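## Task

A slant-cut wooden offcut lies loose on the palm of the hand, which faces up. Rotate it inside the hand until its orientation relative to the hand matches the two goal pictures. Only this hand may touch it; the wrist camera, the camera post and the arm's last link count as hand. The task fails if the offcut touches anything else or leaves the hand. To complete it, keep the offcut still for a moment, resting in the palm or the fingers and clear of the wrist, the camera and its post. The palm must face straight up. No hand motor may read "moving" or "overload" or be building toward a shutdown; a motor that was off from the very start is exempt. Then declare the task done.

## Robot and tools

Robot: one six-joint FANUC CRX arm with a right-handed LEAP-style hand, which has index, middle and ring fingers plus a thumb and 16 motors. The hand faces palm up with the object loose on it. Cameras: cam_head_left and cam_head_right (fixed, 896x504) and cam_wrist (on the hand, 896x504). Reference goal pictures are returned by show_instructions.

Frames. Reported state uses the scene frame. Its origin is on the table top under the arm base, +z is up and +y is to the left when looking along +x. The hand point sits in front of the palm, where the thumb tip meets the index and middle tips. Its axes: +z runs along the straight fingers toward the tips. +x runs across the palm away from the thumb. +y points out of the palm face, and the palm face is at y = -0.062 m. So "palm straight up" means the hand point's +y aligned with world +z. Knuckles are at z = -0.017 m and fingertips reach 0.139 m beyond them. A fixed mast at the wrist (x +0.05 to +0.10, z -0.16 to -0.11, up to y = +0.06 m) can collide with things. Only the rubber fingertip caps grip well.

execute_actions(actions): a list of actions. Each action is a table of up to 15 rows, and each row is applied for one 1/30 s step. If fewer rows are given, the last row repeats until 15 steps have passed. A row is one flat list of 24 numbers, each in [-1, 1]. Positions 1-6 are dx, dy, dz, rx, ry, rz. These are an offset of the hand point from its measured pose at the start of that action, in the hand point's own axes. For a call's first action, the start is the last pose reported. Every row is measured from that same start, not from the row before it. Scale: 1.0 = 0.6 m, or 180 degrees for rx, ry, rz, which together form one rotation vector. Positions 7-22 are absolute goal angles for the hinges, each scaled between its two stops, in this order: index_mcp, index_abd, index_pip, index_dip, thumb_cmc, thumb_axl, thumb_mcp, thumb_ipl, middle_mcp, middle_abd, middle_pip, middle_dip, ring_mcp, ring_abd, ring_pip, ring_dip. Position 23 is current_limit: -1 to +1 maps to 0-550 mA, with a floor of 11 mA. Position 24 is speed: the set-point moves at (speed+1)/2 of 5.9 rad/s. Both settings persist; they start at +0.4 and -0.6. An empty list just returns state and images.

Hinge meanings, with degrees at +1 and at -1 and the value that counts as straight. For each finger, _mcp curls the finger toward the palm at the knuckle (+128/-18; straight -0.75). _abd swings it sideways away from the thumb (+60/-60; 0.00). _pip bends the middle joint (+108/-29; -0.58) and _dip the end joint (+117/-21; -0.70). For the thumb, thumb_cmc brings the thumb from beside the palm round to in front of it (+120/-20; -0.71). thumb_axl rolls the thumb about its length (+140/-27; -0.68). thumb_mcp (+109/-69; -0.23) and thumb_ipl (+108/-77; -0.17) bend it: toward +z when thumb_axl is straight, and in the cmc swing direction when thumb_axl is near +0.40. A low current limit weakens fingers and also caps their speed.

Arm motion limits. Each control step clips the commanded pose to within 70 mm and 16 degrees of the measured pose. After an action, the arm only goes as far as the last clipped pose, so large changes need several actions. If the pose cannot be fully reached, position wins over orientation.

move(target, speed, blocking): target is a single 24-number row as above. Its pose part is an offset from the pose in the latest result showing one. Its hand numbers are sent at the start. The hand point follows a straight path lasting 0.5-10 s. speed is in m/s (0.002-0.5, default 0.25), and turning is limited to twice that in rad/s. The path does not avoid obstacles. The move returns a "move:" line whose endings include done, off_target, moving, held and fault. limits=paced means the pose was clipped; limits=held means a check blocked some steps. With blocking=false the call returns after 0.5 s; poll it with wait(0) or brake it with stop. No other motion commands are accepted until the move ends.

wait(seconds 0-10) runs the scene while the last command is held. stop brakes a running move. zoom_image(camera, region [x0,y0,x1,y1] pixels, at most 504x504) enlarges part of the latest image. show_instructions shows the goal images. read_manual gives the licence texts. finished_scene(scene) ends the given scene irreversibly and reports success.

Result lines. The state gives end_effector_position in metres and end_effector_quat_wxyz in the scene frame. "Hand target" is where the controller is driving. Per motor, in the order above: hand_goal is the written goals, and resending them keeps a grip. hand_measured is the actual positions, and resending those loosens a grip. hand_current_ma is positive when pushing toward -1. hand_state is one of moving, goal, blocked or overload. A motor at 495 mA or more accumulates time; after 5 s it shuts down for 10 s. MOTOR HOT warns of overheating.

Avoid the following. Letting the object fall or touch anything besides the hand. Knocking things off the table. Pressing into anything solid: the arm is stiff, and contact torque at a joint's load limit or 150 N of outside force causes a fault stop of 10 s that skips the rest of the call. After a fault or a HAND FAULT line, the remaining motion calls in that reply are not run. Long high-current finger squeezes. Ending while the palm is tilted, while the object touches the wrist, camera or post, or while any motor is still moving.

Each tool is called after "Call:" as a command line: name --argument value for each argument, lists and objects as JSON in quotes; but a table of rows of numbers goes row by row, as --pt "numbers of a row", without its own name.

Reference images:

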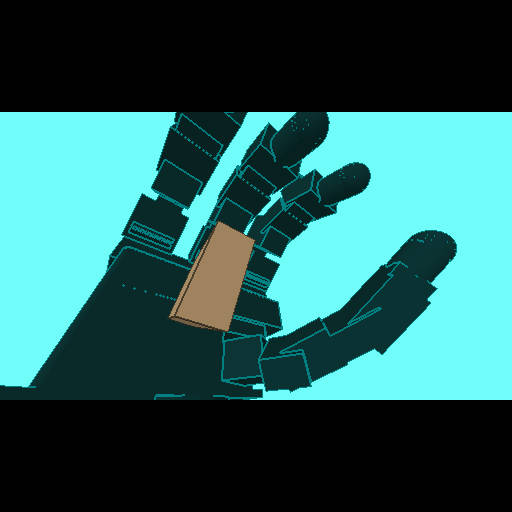

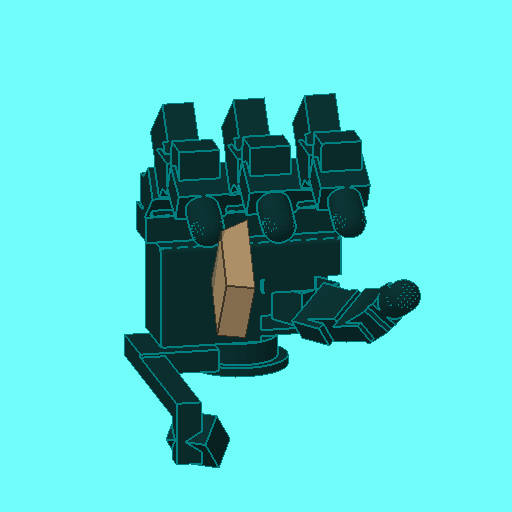

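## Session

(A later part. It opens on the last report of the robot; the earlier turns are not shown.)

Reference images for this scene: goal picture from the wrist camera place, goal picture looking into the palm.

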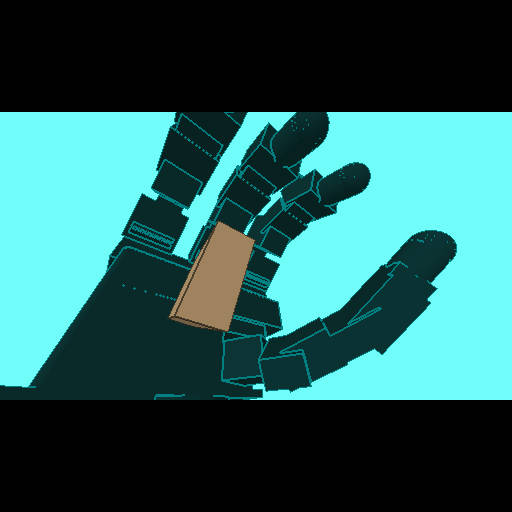

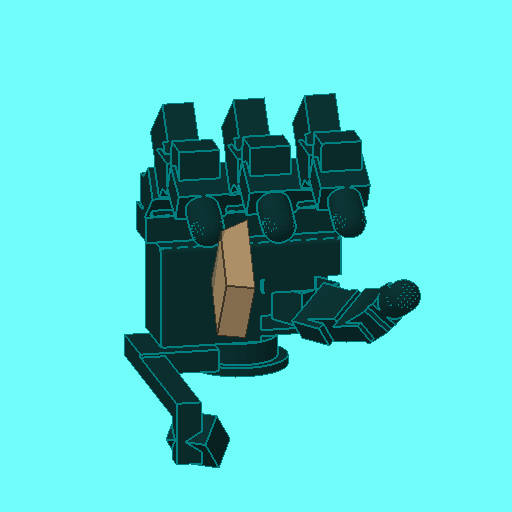

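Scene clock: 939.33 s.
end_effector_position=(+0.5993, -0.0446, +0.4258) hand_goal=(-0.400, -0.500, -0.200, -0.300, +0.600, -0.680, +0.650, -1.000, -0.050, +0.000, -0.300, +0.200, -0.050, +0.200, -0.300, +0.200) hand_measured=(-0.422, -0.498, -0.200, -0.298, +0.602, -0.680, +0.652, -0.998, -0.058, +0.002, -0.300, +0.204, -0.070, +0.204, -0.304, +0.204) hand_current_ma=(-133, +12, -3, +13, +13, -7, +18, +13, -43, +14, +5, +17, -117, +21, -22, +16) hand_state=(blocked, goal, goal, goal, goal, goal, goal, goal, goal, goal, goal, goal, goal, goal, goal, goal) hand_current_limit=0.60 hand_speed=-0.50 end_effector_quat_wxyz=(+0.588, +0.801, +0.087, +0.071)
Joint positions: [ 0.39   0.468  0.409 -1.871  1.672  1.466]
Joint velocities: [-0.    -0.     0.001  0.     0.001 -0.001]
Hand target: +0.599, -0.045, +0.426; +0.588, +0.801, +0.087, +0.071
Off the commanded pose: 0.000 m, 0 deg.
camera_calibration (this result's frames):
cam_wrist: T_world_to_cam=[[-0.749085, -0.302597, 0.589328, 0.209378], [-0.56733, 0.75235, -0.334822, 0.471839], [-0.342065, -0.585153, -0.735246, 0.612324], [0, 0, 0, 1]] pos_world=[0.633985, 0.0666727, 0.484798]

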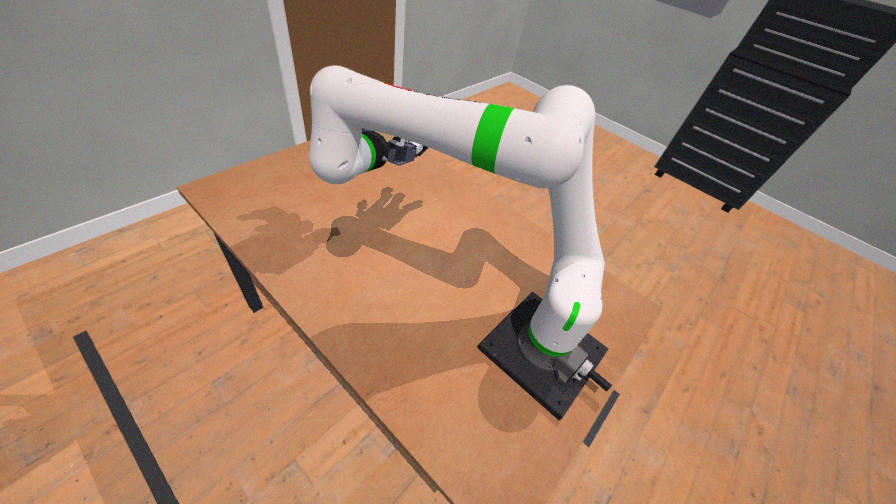

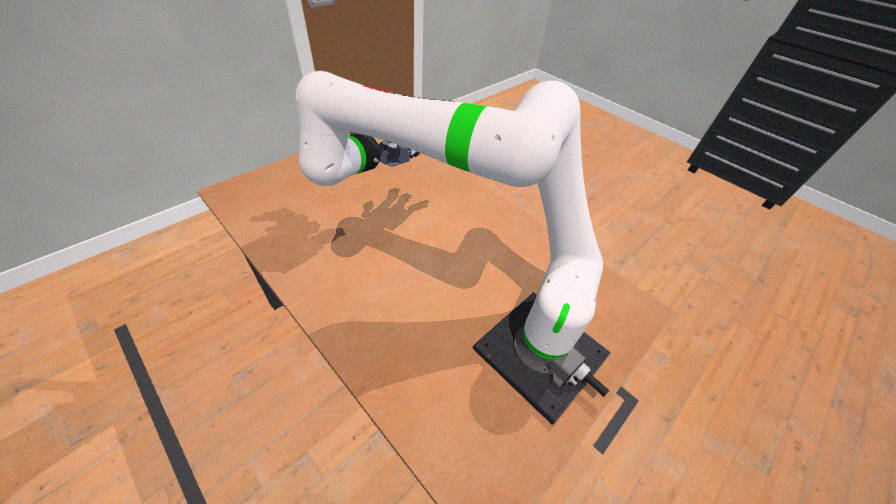

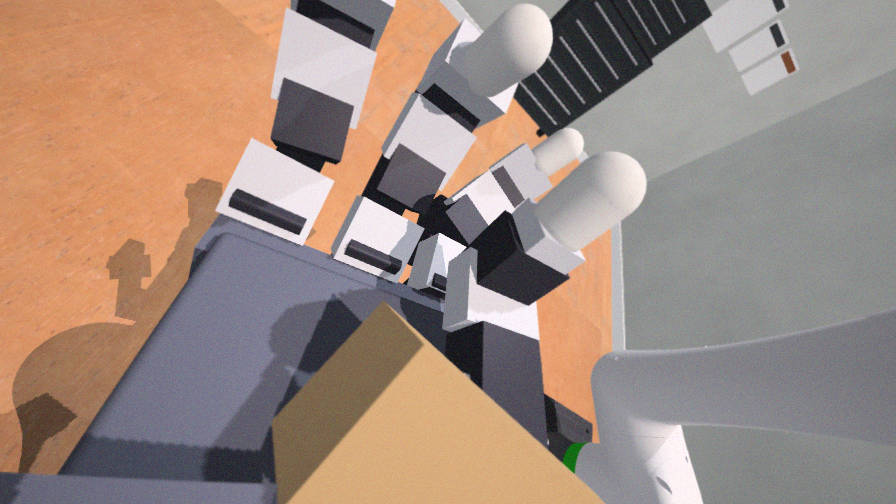

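Call:
execute_actions --actions '[[[0,0,0,0,0,0,-0.6,-0.5,-0.2,-0.3,0.5,-0.68,0.6,-1,0.3,0.0,0.2,0.34,-0.05,0.4,-0.3,0.2,0.3,-0.5]],[[0,0,0,0,0,0,-0.6,-0.5,-0.2,-0.3,0.2,-0.68,0.55,-1,0.5,0.0,0.3,0.34,-0.05,0.4,-0.3,0.2,0.3,-0.6]],[[0,0,0,0,0,0,-0.6,-0.5,-0.2,-0.3,-0.2,-0.68,0.5,-1,0.52,0.0,0.32,0.34,-0.05,0.4,-0.3,0.2,0.3,-0.6]]]'

Scene clock: 961.53 s.
end_effector_position=(+0.5993, -0.0446, +0.4258) hand_goal=(-0.600, -0.500, -0.200, -0.300, -0.200, -0.680, +0.500, -1.000, +0.520, +0.000, +0.320, +0.340, -0.050, +0.400, -0.300, +0.200) hand_measured=(-0.608, -0.498, -0.200, -0.298, -0.196, -0.680, +0.508, -0.998, +0.440, +0.002, +0.296, +0.338, -0.070, +0.398, -0.304, +0.204) hand_current_ma=(-47, +12, -4, +12, -46, -7, +56, +13, -357, +8, -141, -11, -116, -10, -22, +16) hand_state=(goal, goal, goal, goal, moving, goal, goal, goal, blocked, goal, blocked, goal, goal, goal, goal, goal) hand_current_limit=0.30 hand_speed=-0.60 end_effector_quat_wxyz=(+0.588, +0.801, +0.087, +0.071)
Joint positions: [ 0.39   0.468  0.409 -1.871  1.672  1.466]
Joint velocities: [ 0.     0.    -0.     0.001  0.001 -0.   ]
Hand target: +0.599, -0.045, +0.426; +0.588, +0.801, +0.087, +0.071
Off the commanded pose: 0.000 m, 0 deg.
camera_calibration (this result's frames):
cam_wrist: T_world_to_cam=[[-0.749085, -0.302597, 0.589328, 0.209378], [-0.56733, 0.75235, -0.334821, 0.471839], [-0.342065, -0.585153, -0.735246, 0.612324], [0, 0, 0, 1]] pos_world=[0.633985, 0.0666727, 0.484798]

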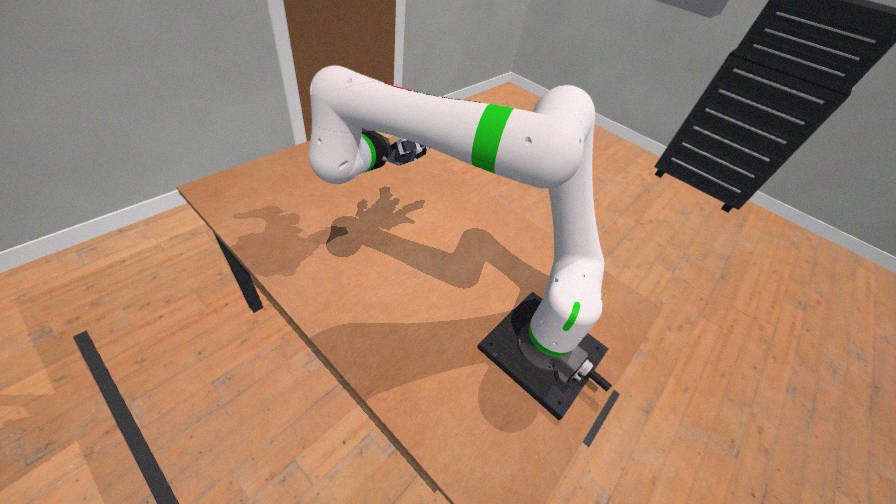

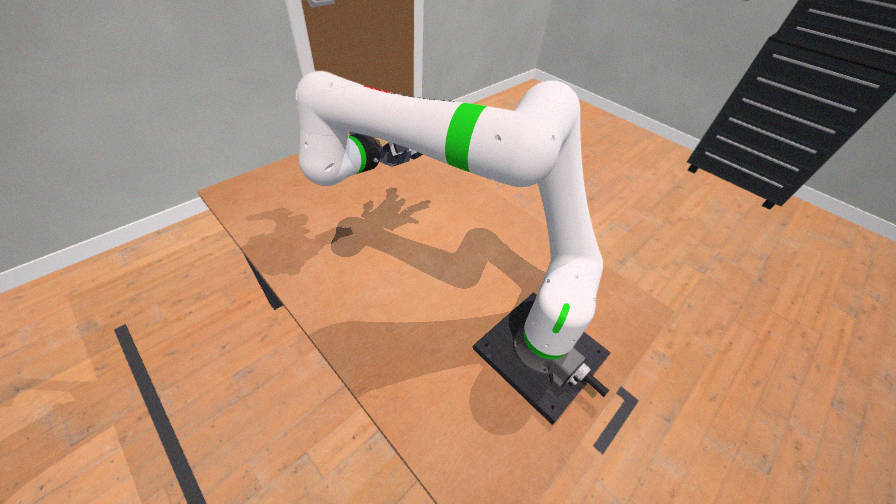

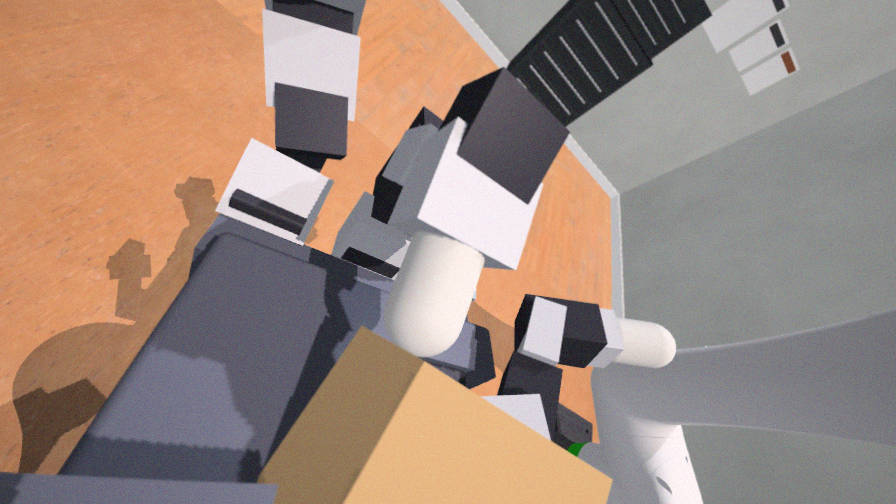

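Call:
execute_actions --actions '[[[0,0,0,0.03,0,0,-0.3,0,0.3,0.3,-0.2,-0.68,0.5,-1,0.0,0.0,0.1,0.34,-0.05,0.0,0.1,0.3,0.4,-0.5]],[[0,0,0,0.03,0,0,-0.2,0,0.8,0.5,-0.2,-0.68,0.5,-1,-0.2,0.0,0.8,0.5,-0.2,0.0,0.8,0.5,0.4,-0.5]],[[0,0,0,0.0,0,0,-0.2,0,0.85,0.5,-0.2,-0.68,0.5,-1,-0.2,0.0,0.85,0.5,-0.2,0.0,0.85,0.5,0.4,-0.5]]]'

Scene clock: 989.33 s.
end_effector_position=(+0.5993, -0.0445, +0.4258) hand_goal=(-0.200, +0.000, +0.850, +0.500, -0.200, -0.680, +0.500, -1.000, -0.200, +0.000, +0.850, +0.500, -0.200, +0.000, +0.850, +0.500) hand_measured=(-0.218, -0.004, +0.848, +0.498, -0.206, -0.680, +0.508, -0.998, -0.220, +0.002, +0.742, +0.484, -0.208, +0.004, +0.832, +0.496) hand_current_ma=(-101, -14, -8, -12, -34, -7, +54, +13, -110, +8, -385, -87, -49, +13, -92, -21) hand_state=(goal, goal, goal, goal, goal, goal, goal, goal, blocked, goal, blocked, goal, goal, goal, goal, goal) hand_current_limit=0.40 hand_speed=-0.50 end_effector_quat_wxyz=(+0.510, +0.853, +0.093, +0.062)
Joint positions: [ 0.347  0.428  0.458 -2.05   1.654  1.548]
Joint velocities: [-0.     0.001  0.001 -0.    -0.002  0.   ]
Hand target: +0.599, -0.045, +0.426; +0.510, +0.853, +0.093, +0.062
Off the commanded pose: 0.000 m, 0 deg.
camera_calibration (this result's frames):
cam_wrist: T_world_to_cam=[[-0.723914, -0.409879, 0.55493, 0.204154], [-0.579912, 0.797242, -0.16765, 0.410162], [-0.373698, -0.443175, -0.814829, 0.671554], [0, 0, 0, 1]] pos_world=[0.636606, 0.0542963, 0.502674]

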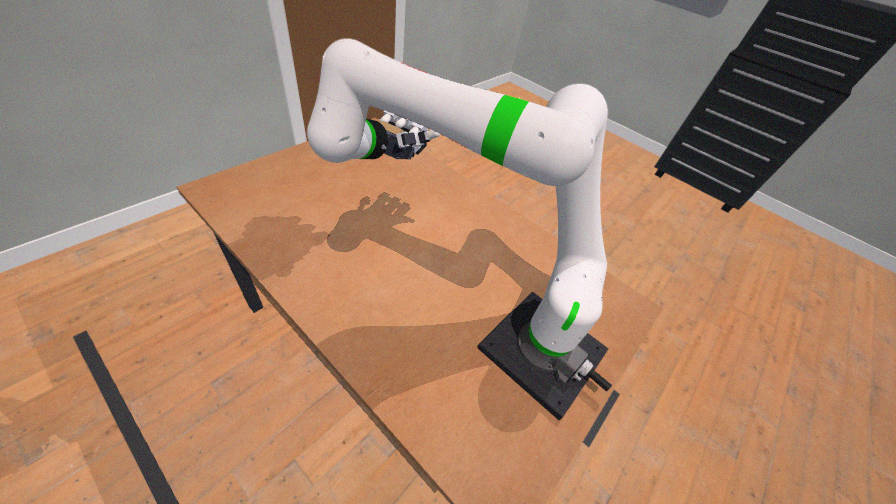

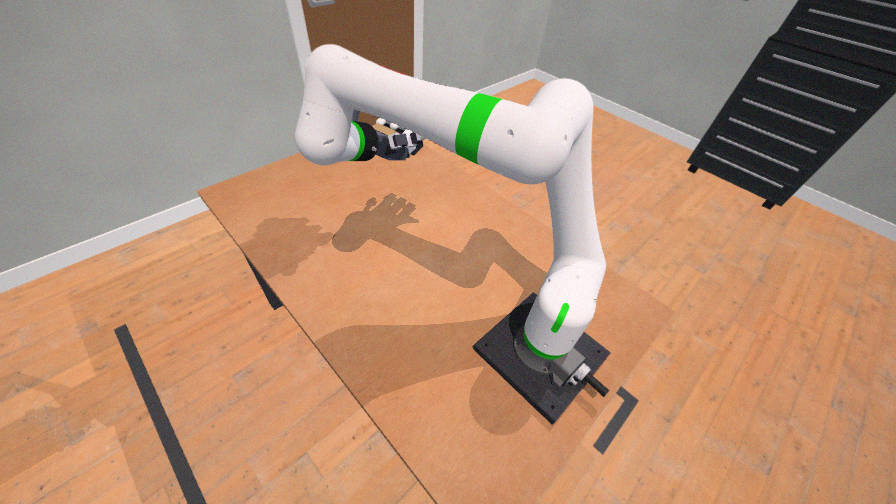

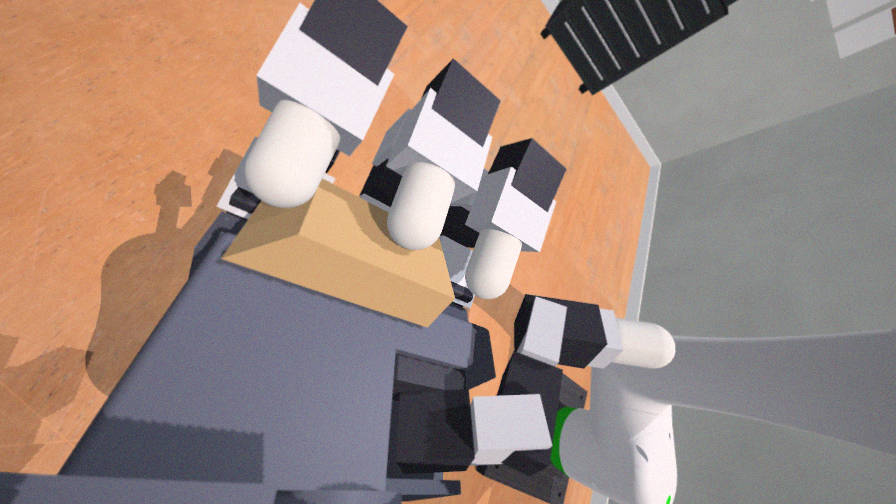

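Call:
execute_actions --actions '[[[0,0,0,-0.075,0,0,-0.5,-0.3,0.2,0.0,-0.6,-0.68,0.5,-1,-0.2,0.0,0.8,0.5,-0.4,0.3,0.2,0.0,0.4,-0.5]],[[0,0,0,-0.075,0,0,-0.5,-0.3,0.2,0.0,-0.95,-0.68,0.5,-1,-0.03,0.0,0.85,0.3,-0.4,0.3,0.2,0.0,0.4,-0.7]],[[0,0,0,0,0,0,-0.5,-0.3,0.2,0.0,-0.95,-0.68,0.5,-1,0.27,0.0,0.62,0.29,-0.4,0.3,0.2,0.0,0.4,-0.7]],[[0,0,0,0,0,0,-0.5,-0.3,0.2,0.0,-0.95,-0.68,0.5,-1,0.61,0.0,0.27,0.34,-0.4,0.3,0.2,0.0,0.4,-0.7]],[[0,0,0,0,0,0,-0.5,-0.3,0.2,0.0,-0.95,-0.68,0.5,-1,0.61,0.0,0.27,0.34,-0.4,0.3,0.2,0.0,0.4,-0.7]]]'

Scene clock: 1013.77 s.
end_effector_position=(+0.5993, -0.0443, +0.4260) hand_goal=(-0.500, -0.300, +0.200, +0.000, -0.950, -0.680, +0.500, -1.000, +0.610, +0.000, +0.270, +0.340, -0.400, +0.300, +0.200, +0.000) hand_measured=(-0.508, -0.298, +0.202, +0.004, -0.956, -0.682, +0.502, -0.998, +0.582, +0.002, +0.260, +0.336, -0.408, +0.298, +0.202, +0.004) hand_current_ma=(-44, +12, +8, +17, -34, -11, +7, +13, -151, +8, -53, -25, -42, -13, +9, +19) hand_state=(goal, goal, goal, goal, goal, goal, goal, goal, blocked, goal, goal, goal, goal, goal, goal, goal) hand_current_limit=0.40 hand_speed=-0.70 end_effector_quat_wxyz=(+0.695, +0.710, +0.075, +0.083)
Joint positions: [ 0.425  0.544  0.34  -1.613  1.728  1.35 ]
Joint velocities: [ 0.    -0.    -0.001  0.    -0.    -0.001]
Hand target: +0.599, -0.044, +0.426; +0.695, +0.710, +0.075, +0.083
Off the commanded pose: 0.000 m, 0 deg.
camera_calibration (this result's frames):
cam_wrist: T_world_to_cam=[[-0.788124, -0.135222, 0.60048, 0.235369], [-0.536262, 0.629716, -0.562033, 0.544404], [-0.302132, -0.764966, -0.568808, 0.509839], [0, 0, 0, 1]] pos_world=[0.631482, 0.0790165, 0.454639]

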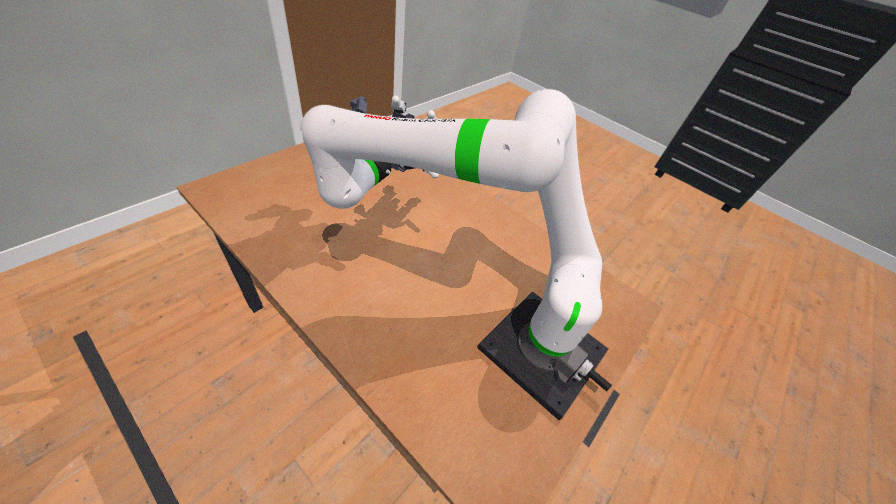

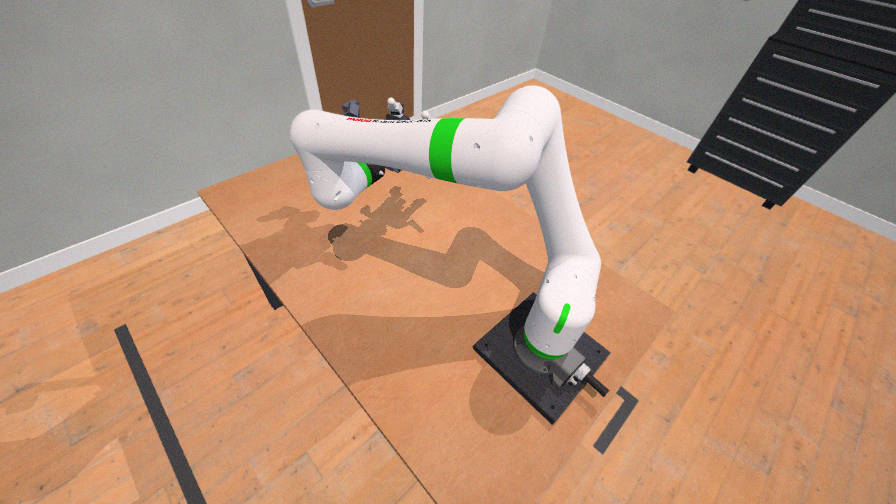

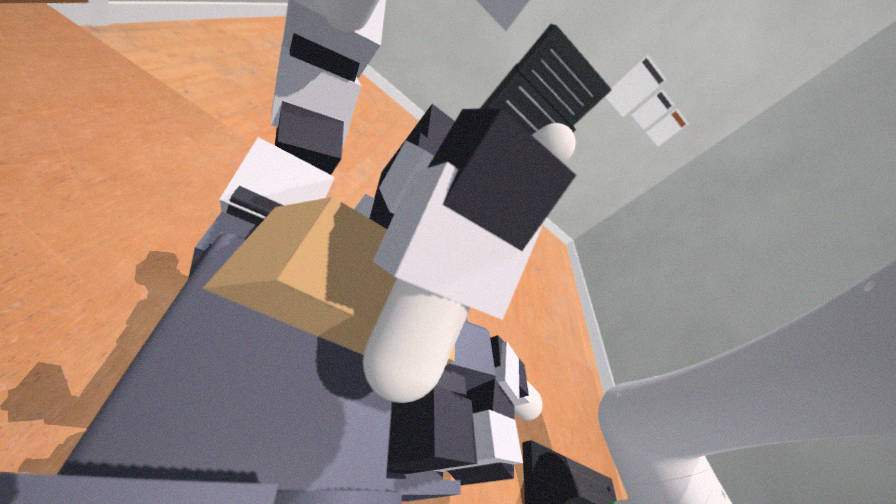

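Call:
execute_actions --actions '[[[0,0,0,-0.06,0,0,-0.5,-0.3,0.2,0.0,-0.95,-0.68,0.5,-1,0.69,0.0,0.37,0.13,0.4,0.0,0.0,0.1,0.4,-0.4]],[[0,0,0,-0.06,0,0,-0.5,-0.3,0.2,0.0,-0.95,-0.68,0.5,-1,0.69,0.0,0.37,0.13,0.69,-0.3,0.37,0.13,0.4,-0.4]],[[0,0,0,0,0,0,-0.5,-0.3,0.2,0.0,-0.95,-0.68,0.5,-1,0.69,0.0,0.37,0.13,0.69,-0.3,0.37,0.13,0.4,-0.4]]]'

Scene clock: 1036.73 s.
end_effector_position=(+0.5992, -0.0441, +0.4261) hand_goal=(-0.500, -0.300, +0.200, +0.000, -0.950, -0.680, +0.500, -1.000, +0.690, +0.000, +0.370, +0.130, +0.690, -0.300, +0.370, +0.130) hand_measured=(-0.508, -0.298, +0.202, +0.004, -0.958, -0.682, +0.500, -0.998, +0.666, +0.002, +0.352, +0.126, +0.658, -0.296, +0.366, +0.128) hand_current_ma=(-44, +10, +8, +17, -37, -11, -1, +11, -134, +8, -106, -22, -188, +14, -25, -13) hand_state=(goal, goal, goal, goal, goal, goal, goal, goal, blocked, goal, goal, goal, blocked, goal, goal, goal) hand_current_limit=0.40 hand_speed=-0.40 end_effector_quat_wxyz=(+0.816, +0.567, +0.058, +0.096)
Joint positions: [ 0.414  0.664  0.265 -1.28   1.848  1.227]
Joint velocities: [0.    0.001 0.    0.    0.    0.   ]
Hand target: +0.599, -0.044, +0.426; +0.816, +0.567, +0.058, +0.096
Off the commanded pose: 0.000 m, 0 deg.
camera_calibration (this result's frames):
cam_wrist: T_world_to_cam=[[-0.837413, 0.0809646, 0.540541, 0.299908], [-0.475431, 0.379983, -0.79346, 0.59544], [-0.269638, -0.921443, -0.279709, 0.360415], [0, 0, 0, 1]] pos_world=[0.631419, 0.0815627, 0.411156]

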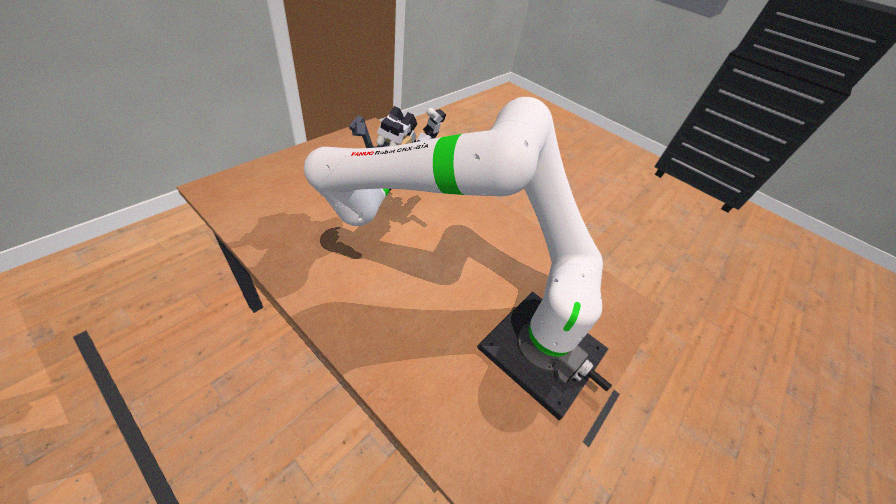

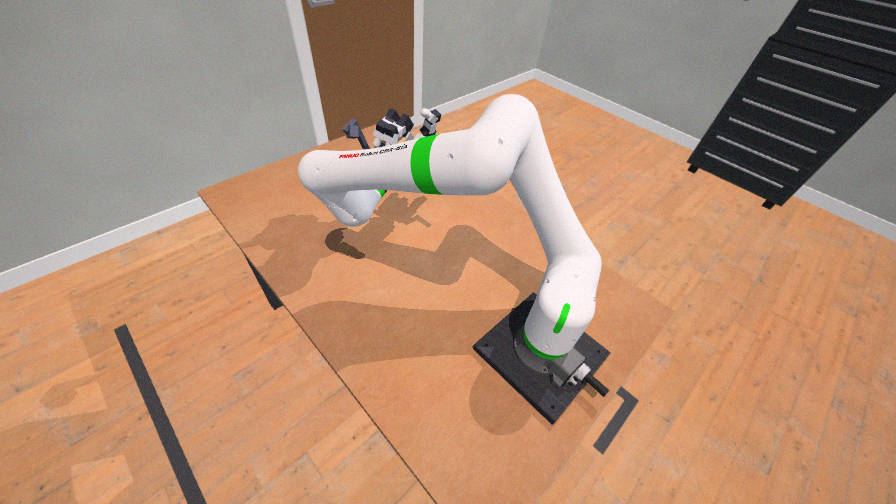

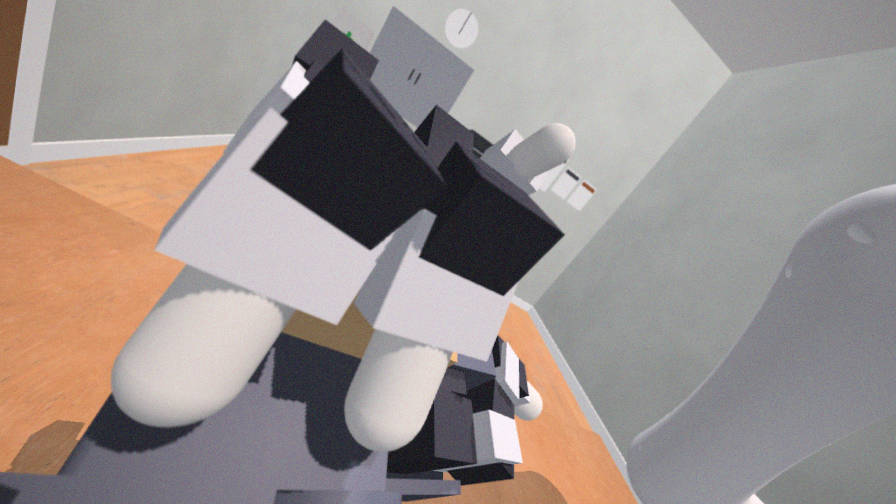

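Call:
execute_actions --actions '[[[0,0,0,-0.045,0,0,-0.5,-0.3,0.2,0.0,-0.95,-0.68,0.5,-1,0.66,0.0,0.3,0.2,0.66,0,0.3,0.2,0.4,-0.4]],[[0,0,0,0,0,0,-0.5,-0.3,0.2,0.0,-0.95,-0.68,0.5,-1,0.66,0.0,0.3,0.2,0.66,0,0.3,0.2,0.4,-0.4]]]'

Scene clock: 1059.93 s.
end_effector_position=(+0.5992, -0.0441, +0.4261) hand_goal=(-0.500, -0.300, +0.200, +0.000, -0.950, -0.680, +0.500, -1.000, +0.660, +0.000, +0.300, +0.200, +0.660, +0.000, +0.300, +0.200) hand_measured=(-0.508, -0.298, +0.202, +0.004, -0.958, -0.682, +0.500, -0.998, +0.666, +0.002, +0.304, +0.196, +0.664, -0.004, +0.308, +0.198) hand_current_ma=(-44, +10, +8, +17, -37, -11, -3, +10, +31, +8, +23, -26, +26, -17, +41, -15) hand_state=(goal, goal, goal, goal, goal, goal, goal, goal, goal, goal, goal, goal, goal, goal, goal, goal) hand_current_limit=0.40 hand_speed=-0.40 end_effector_quat_wxyz=(+0.854, +0.508, +0.051, +0.100)
Joint positions: [ 0.394  0.711  0.245 -1.155  1.905  1.195]
Joint velocities: [ 0.    -0.001  0.     0.     0.001 -0.   ]
Hand target: +0.599, -0.044, +0.426; +0.854, +0.508, +0.051, +0.100
Off the commanded pose: 0.000 m, 0 deg.
camera_calibration (this result's frames):
cam_wrist: T_world_to_cam=[[-0.853822, 0.154169, 0.497212, 0.331396], [-0.448468, 0.267128, -0.852947, 0.59963], [-0.264317, -0.951249, -0.15894, 0.304485], [0, 0, 0, 1]] pos_world=[0.632349, 0.0783722, 0.395074]

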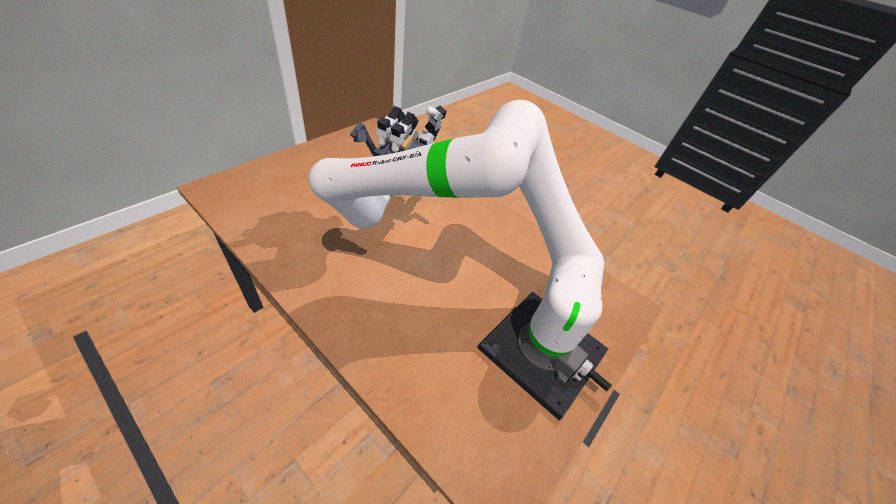

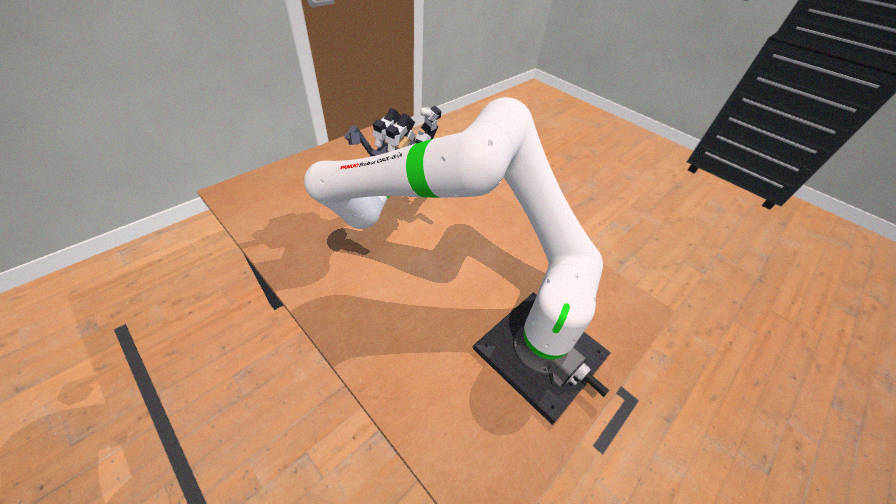

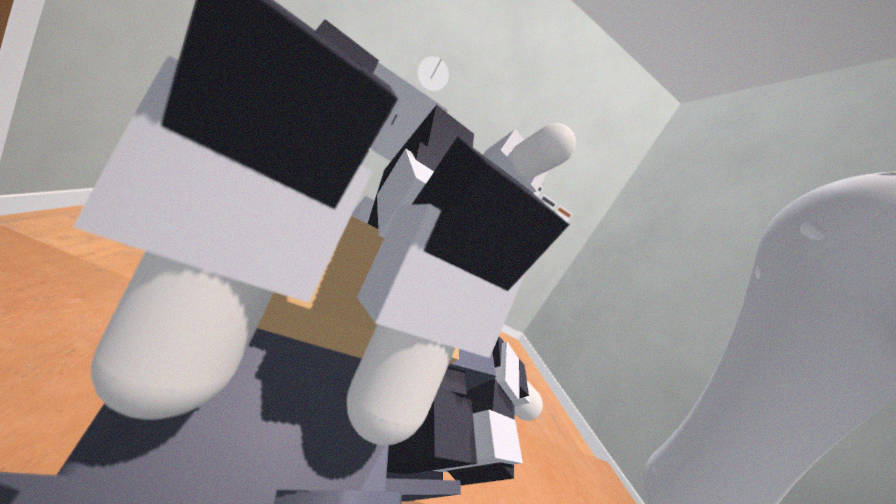

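Call:
execute_actions --actions '[[[0,0,0,0,0,0,-0.5,-0.3,0.2,0.0,-0.95,-0.68,0.5,-1,0.92,0.0,-0.14,0.46,0.92,0,-0.14,0.46,0.4,-0.6]],[[0,0,0,0.05,0,0,-0.5,-0.3,0.2,0.0,-0.95,-0.68,0.5,-1,0.92,0.0,-0.14,0.46,0.92,0,-0.14,0.46,0.4,-0.6]]]'

Scene clock: 1078.77 s.
end_effector_position=(+0.5992, -0.0440, +0.4261) hand_goal=(-0.500, -0.300, +0.200, +0.000, -0.950, -0.680, +0.500, -1.000, +0.920, +0.000, -0.140, +0.460, +0.920, +0.000, -0.140, +0.460) hand_measured=(-0.508, -0.298, +0.202, +0.004, -0.958, -0.682, +0.500, -0.998, +0.892, +0.002, -0.142, +0.434, +0.910, -0.002, -0.110, +0.474) hand_current_ma=(-44, +10, +8, +17, -37, -11, -3, +9, -151, +6, -14, -144, -59, -5, +156, +73) hand_state=(goal, goal, goal, goal, goal, goal, goal, goal, blocked, goal, goal, blocked, goal, goal, blocked, goal) hand_current_limit=0.40 hand_speed=-0.60 end_effector_quat_wxyz=(+0.812, +0.573, +0.059, +0.096)
Joint positions: [ 0.416  0.659  0.268 -1.294  1.843  1.231]
Joint velocities: [-0.002 -0.001  0.001  0.     0.001  0.001]
Hand target: +0.599, -0.044, +0.426; +0.812, +0.573, +0.059, +0.096
Off the commanded pose: 0.000 m, 0 deg.
camera_calibration (this result's frames):
cam_wrist: T_world_to_cam=[[-0.835522, 0.0722838, 0.544681, 0.296641], [-0.478406, 0.391856, -0.785861, 0.594444], [-0.270242, -0.917183, -0.292823, 0.366658], [0, 0, 0, 1]] pos_world=[0.631321, 0.0819133, 0.412941]

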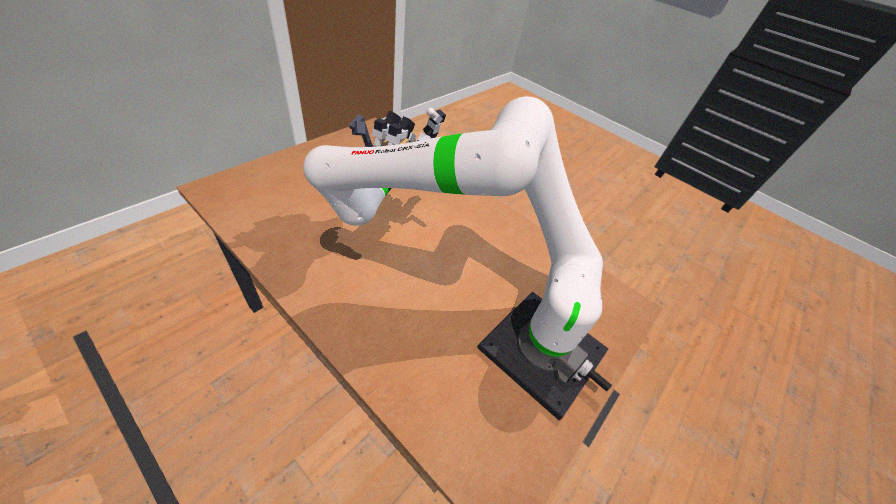

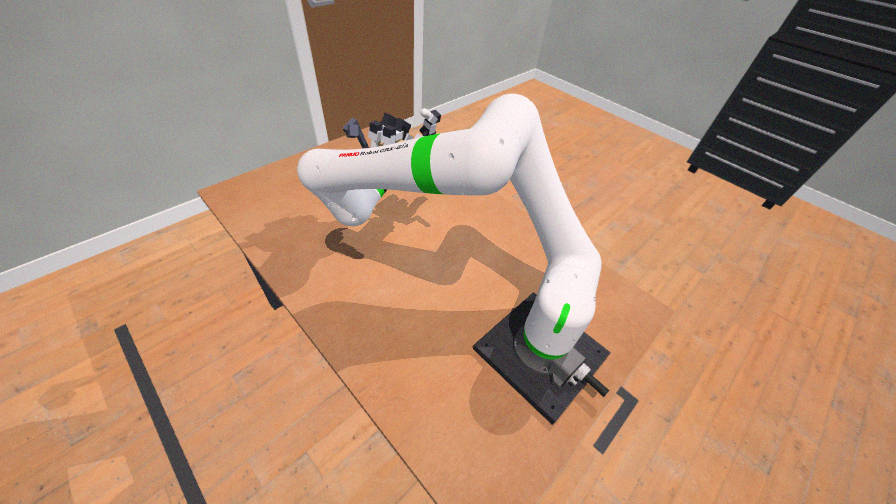

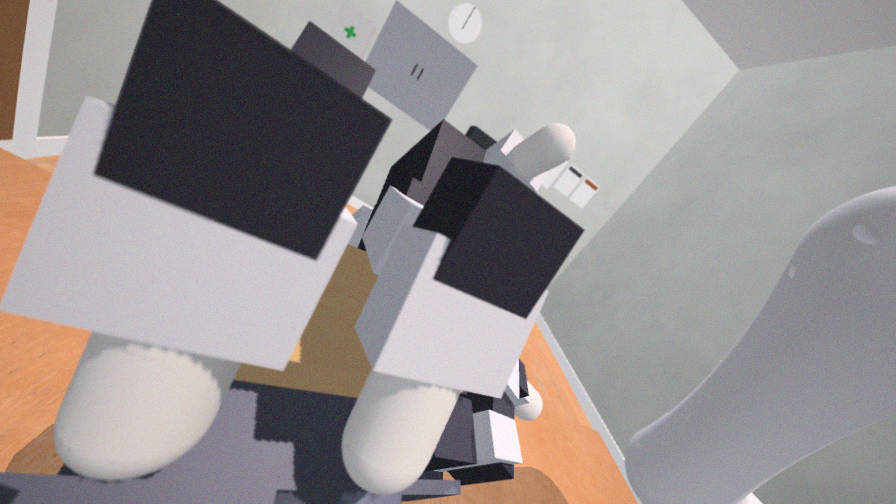

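Call:
execute_actions --actions '[[[0,0,0,0.115,0,0.03,-0.4,0,0.6,0.5,-0.5,-0.68,0.3,-0.5,0.9,0.0,-0.14,0.46,0.88,0,-0.1,0.46,0.4,-0.5]],[[0,0,0,0,0,0.06,-0.4,0,0.85,0.6,-0.1,-0.68,0.2,-0.17,0.87,0.0,-0.16,0.44,0.86,0,-0.1,0.46,0.4,-0.5]],[[0,0,0,0,0,0.05,-0.4,0,0.85,0.6,-0.1,-0.68,0.2,-0.17,0.87,0.0,-0.16,0.44,0.6,0.3,-0.1,0.46,0.4,-0.5]],[[0,0,0,0,0,0.0,-0.4,0,0.85,0.6,-0.1,-0.68,0.2,-0.17,0.87,0.0,-0.16,0.44,0.2,0.5,-0.2,0.2,0.4,-0.5]]]'

Scene clock: 1117.00 s.
end_effector_position=(+0.5992, -0.0439, +0.4259) hand_goal=(-0.400, +0.000, +0.850, +0.600, -0.100, -0.680, +0.200, -0.170, +0.870, +0.000, -0.160, +0.440, +0.200, +0.500, -0.200, +0.200) hand_measured=(-0.414, -0.004, +0.848, +0.598, -0.124, -0.682, +0.204, -0.172, +0.880, +0.002, -0.154, +0.438, +0.202, +0.496, -0.196, +0.204) hand_current_ma=(-84, -16, -6, -12, -128, -11, +23, -11, +58, +5, +33, -12, -11, -14, +18, +23) hand_state=(goal, goal, goal, goal, blocked, goal, goal, goal, goal, goal, goal, goal, moving, goal, goal, goal) hand_current_limit=0.40 hand_speed=-0.50 end_effector_quat_wxyz=(+0.659, +0.710, -0.074, +0.238)
Joint positions: [ 0.423  0.587  0.451 -1.598  1.711  0.981]
Joint velocities: [ 0.     0.001  0.    -0.001  0.     0.   ]
Hand target: +0.599, -0.044, +0.426; +0.659, +0.710, -0.074, +0.238
Off the commanded pose: 0.000 m, 0 deg.
camera_calibration (this result's frames):
cam_wrist: T_world_to_cam=[[-0.96122, -0.184208, 0.205239, 0.505372], [-0.275204, 0.688843, -0.67064, 0.43646], [-0.0178405, -0.701115, -0.712825, 0.403854], [0, 0, 0, 1]] pos_world=[0.613094, 0.0755885, 0.476863]

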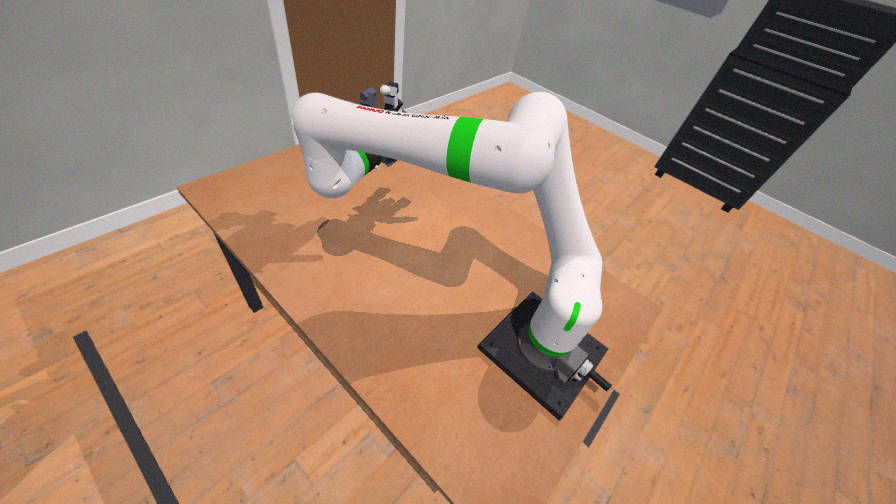

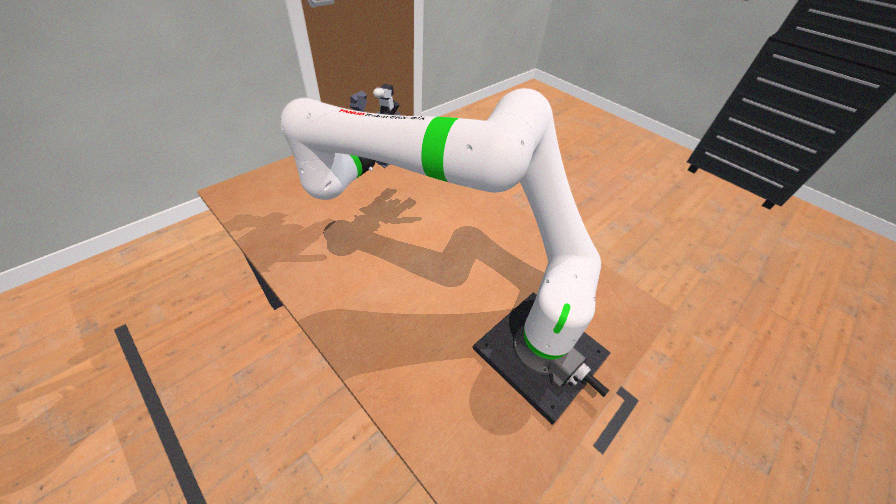

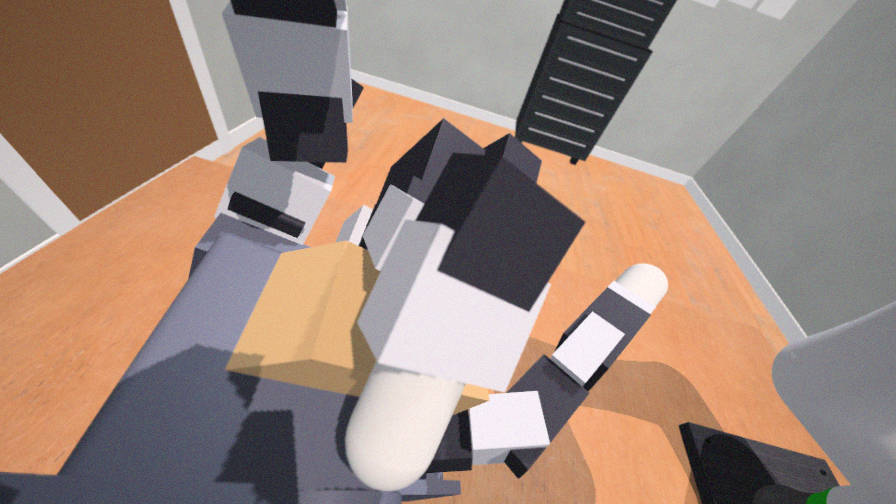

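Call:
execute_actions --actions '[[[0,0,0,0,0,0,-0.4,0,0.85,0.6,-0.1,-0.68,0.2,-0.17,0.3,0.0,0.1,0.6,-0.3,0.6,-0.3,-0.2,0.4,-0.4]],[[0,0,0,0,0,0,-0.4,0,0.85,0.6,-0.1,-0.68,0.2,-0.17,0.28,0.0,0.61,0.29,-0.3,0.6,-0.3,-0.2,0.4,-0.5]],[[0,0,0,0,0,0,-0.4,0,0.85,0.6,-0.95,-0.3,0.4,-0.17,0.28,0.0,0.61,0.29,-0.3,0.6,-0.3,-0.2,0.4,-0.3]],[[0,0,0,0,0,0,-0.4,0,0.85,0.6,-0.95,0,0.56,-0.17,0.28,0.0,0.61,0.29,-0.3,0.6,-0.3,-0.2,0.4,-0.3]]]'

Scene clock: 1185.60 s.
end_effector_position=(+0.5992, -0.0439, +0.4259) hand_goal=(-0.400, +0.000, +0.850, +0.600, -0.950, +0.000, +0.560, -0.170, +0.280, +0.000, +0.610, +0.290, -0.300, +0.600, -0.300, -0.200) hand_measured=(-0.414, -0.002, +0.848, +0.600, -0.958, -0.008, +0.548, -0.172, +0.274, +0.000, +0.588, +0.286, -0.306, +0.596, -0.300, -0.196) hand_current_ma=(-83, -8, -11, +3, -37, -42, -81, -11, -37, +4, -131, -27, -32, -14, +4, +16) hand_state=(goal, goal, goal, goal, goal, moving, goal, goal, goal, goal, blocked, goal, goal, goal, goal, goal) hand_current_limit=0.40 hand_speed=-0.30 end_effector_quat_wxyz=(+0.659, +0.710, -0.074, +0.238)
Joint positions: [ 0.423  0.587  0.451 -1.598  1.711  0.981]
Joint velocities: [ 0.     0.    -0.001 -0.001  0.001  0.   ]
Hand target: +0.599, -0.044, +0.426; +0.659, +0.710, -0.074, +0.238
Off the commanded pose: 0.000 m, 0 deg.
camera_calibration (this result's frames):
cam_wrist: T_world_to_cam=[[-0.96122, -0.184208, 0.205239, 0.505372], [-0.275204, 0.688844, -0.67064, 0.43646], [-0.0178407, -0.701115, -0.712825, 0.403854], [0, 0, 0, 1]] pos_world=[0.613094, 0.0755883, 0.476863]

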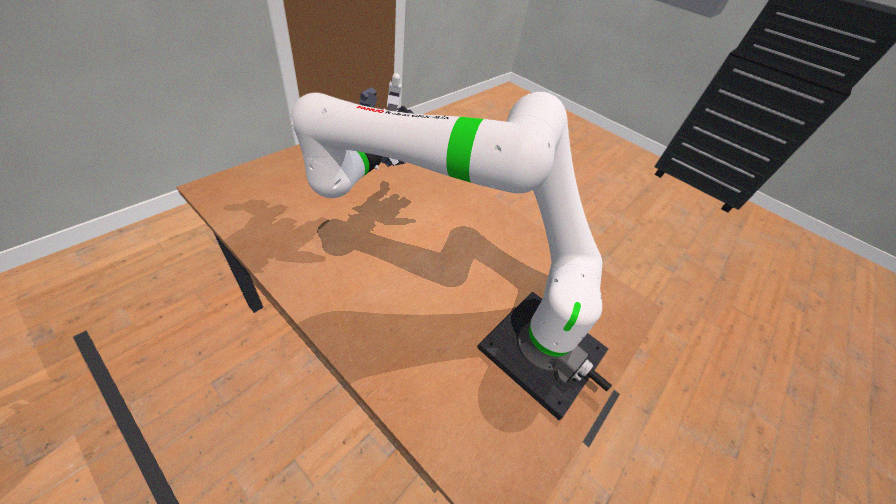

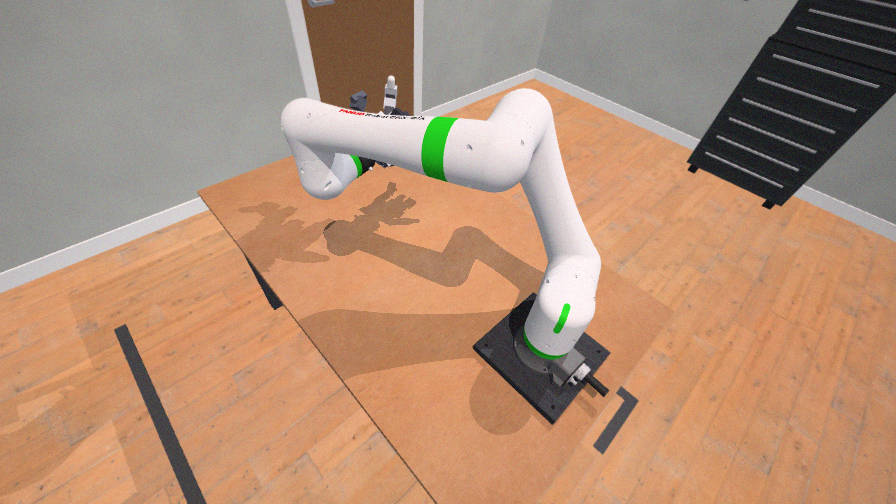

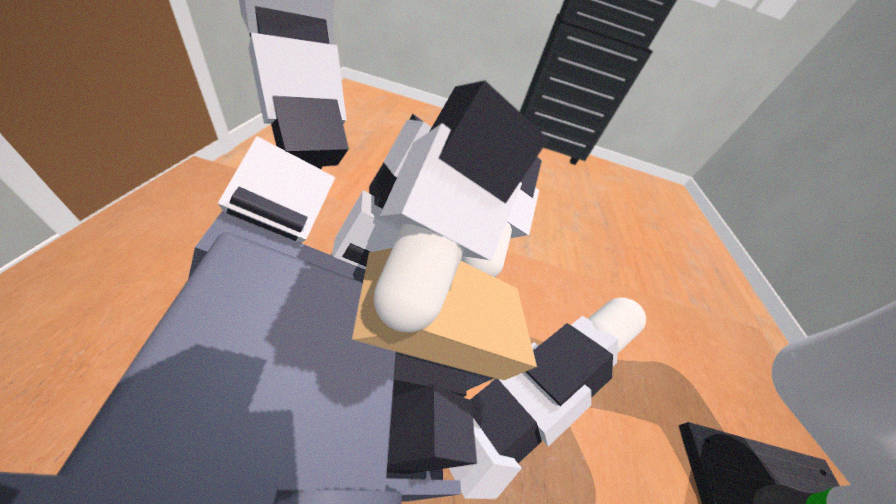

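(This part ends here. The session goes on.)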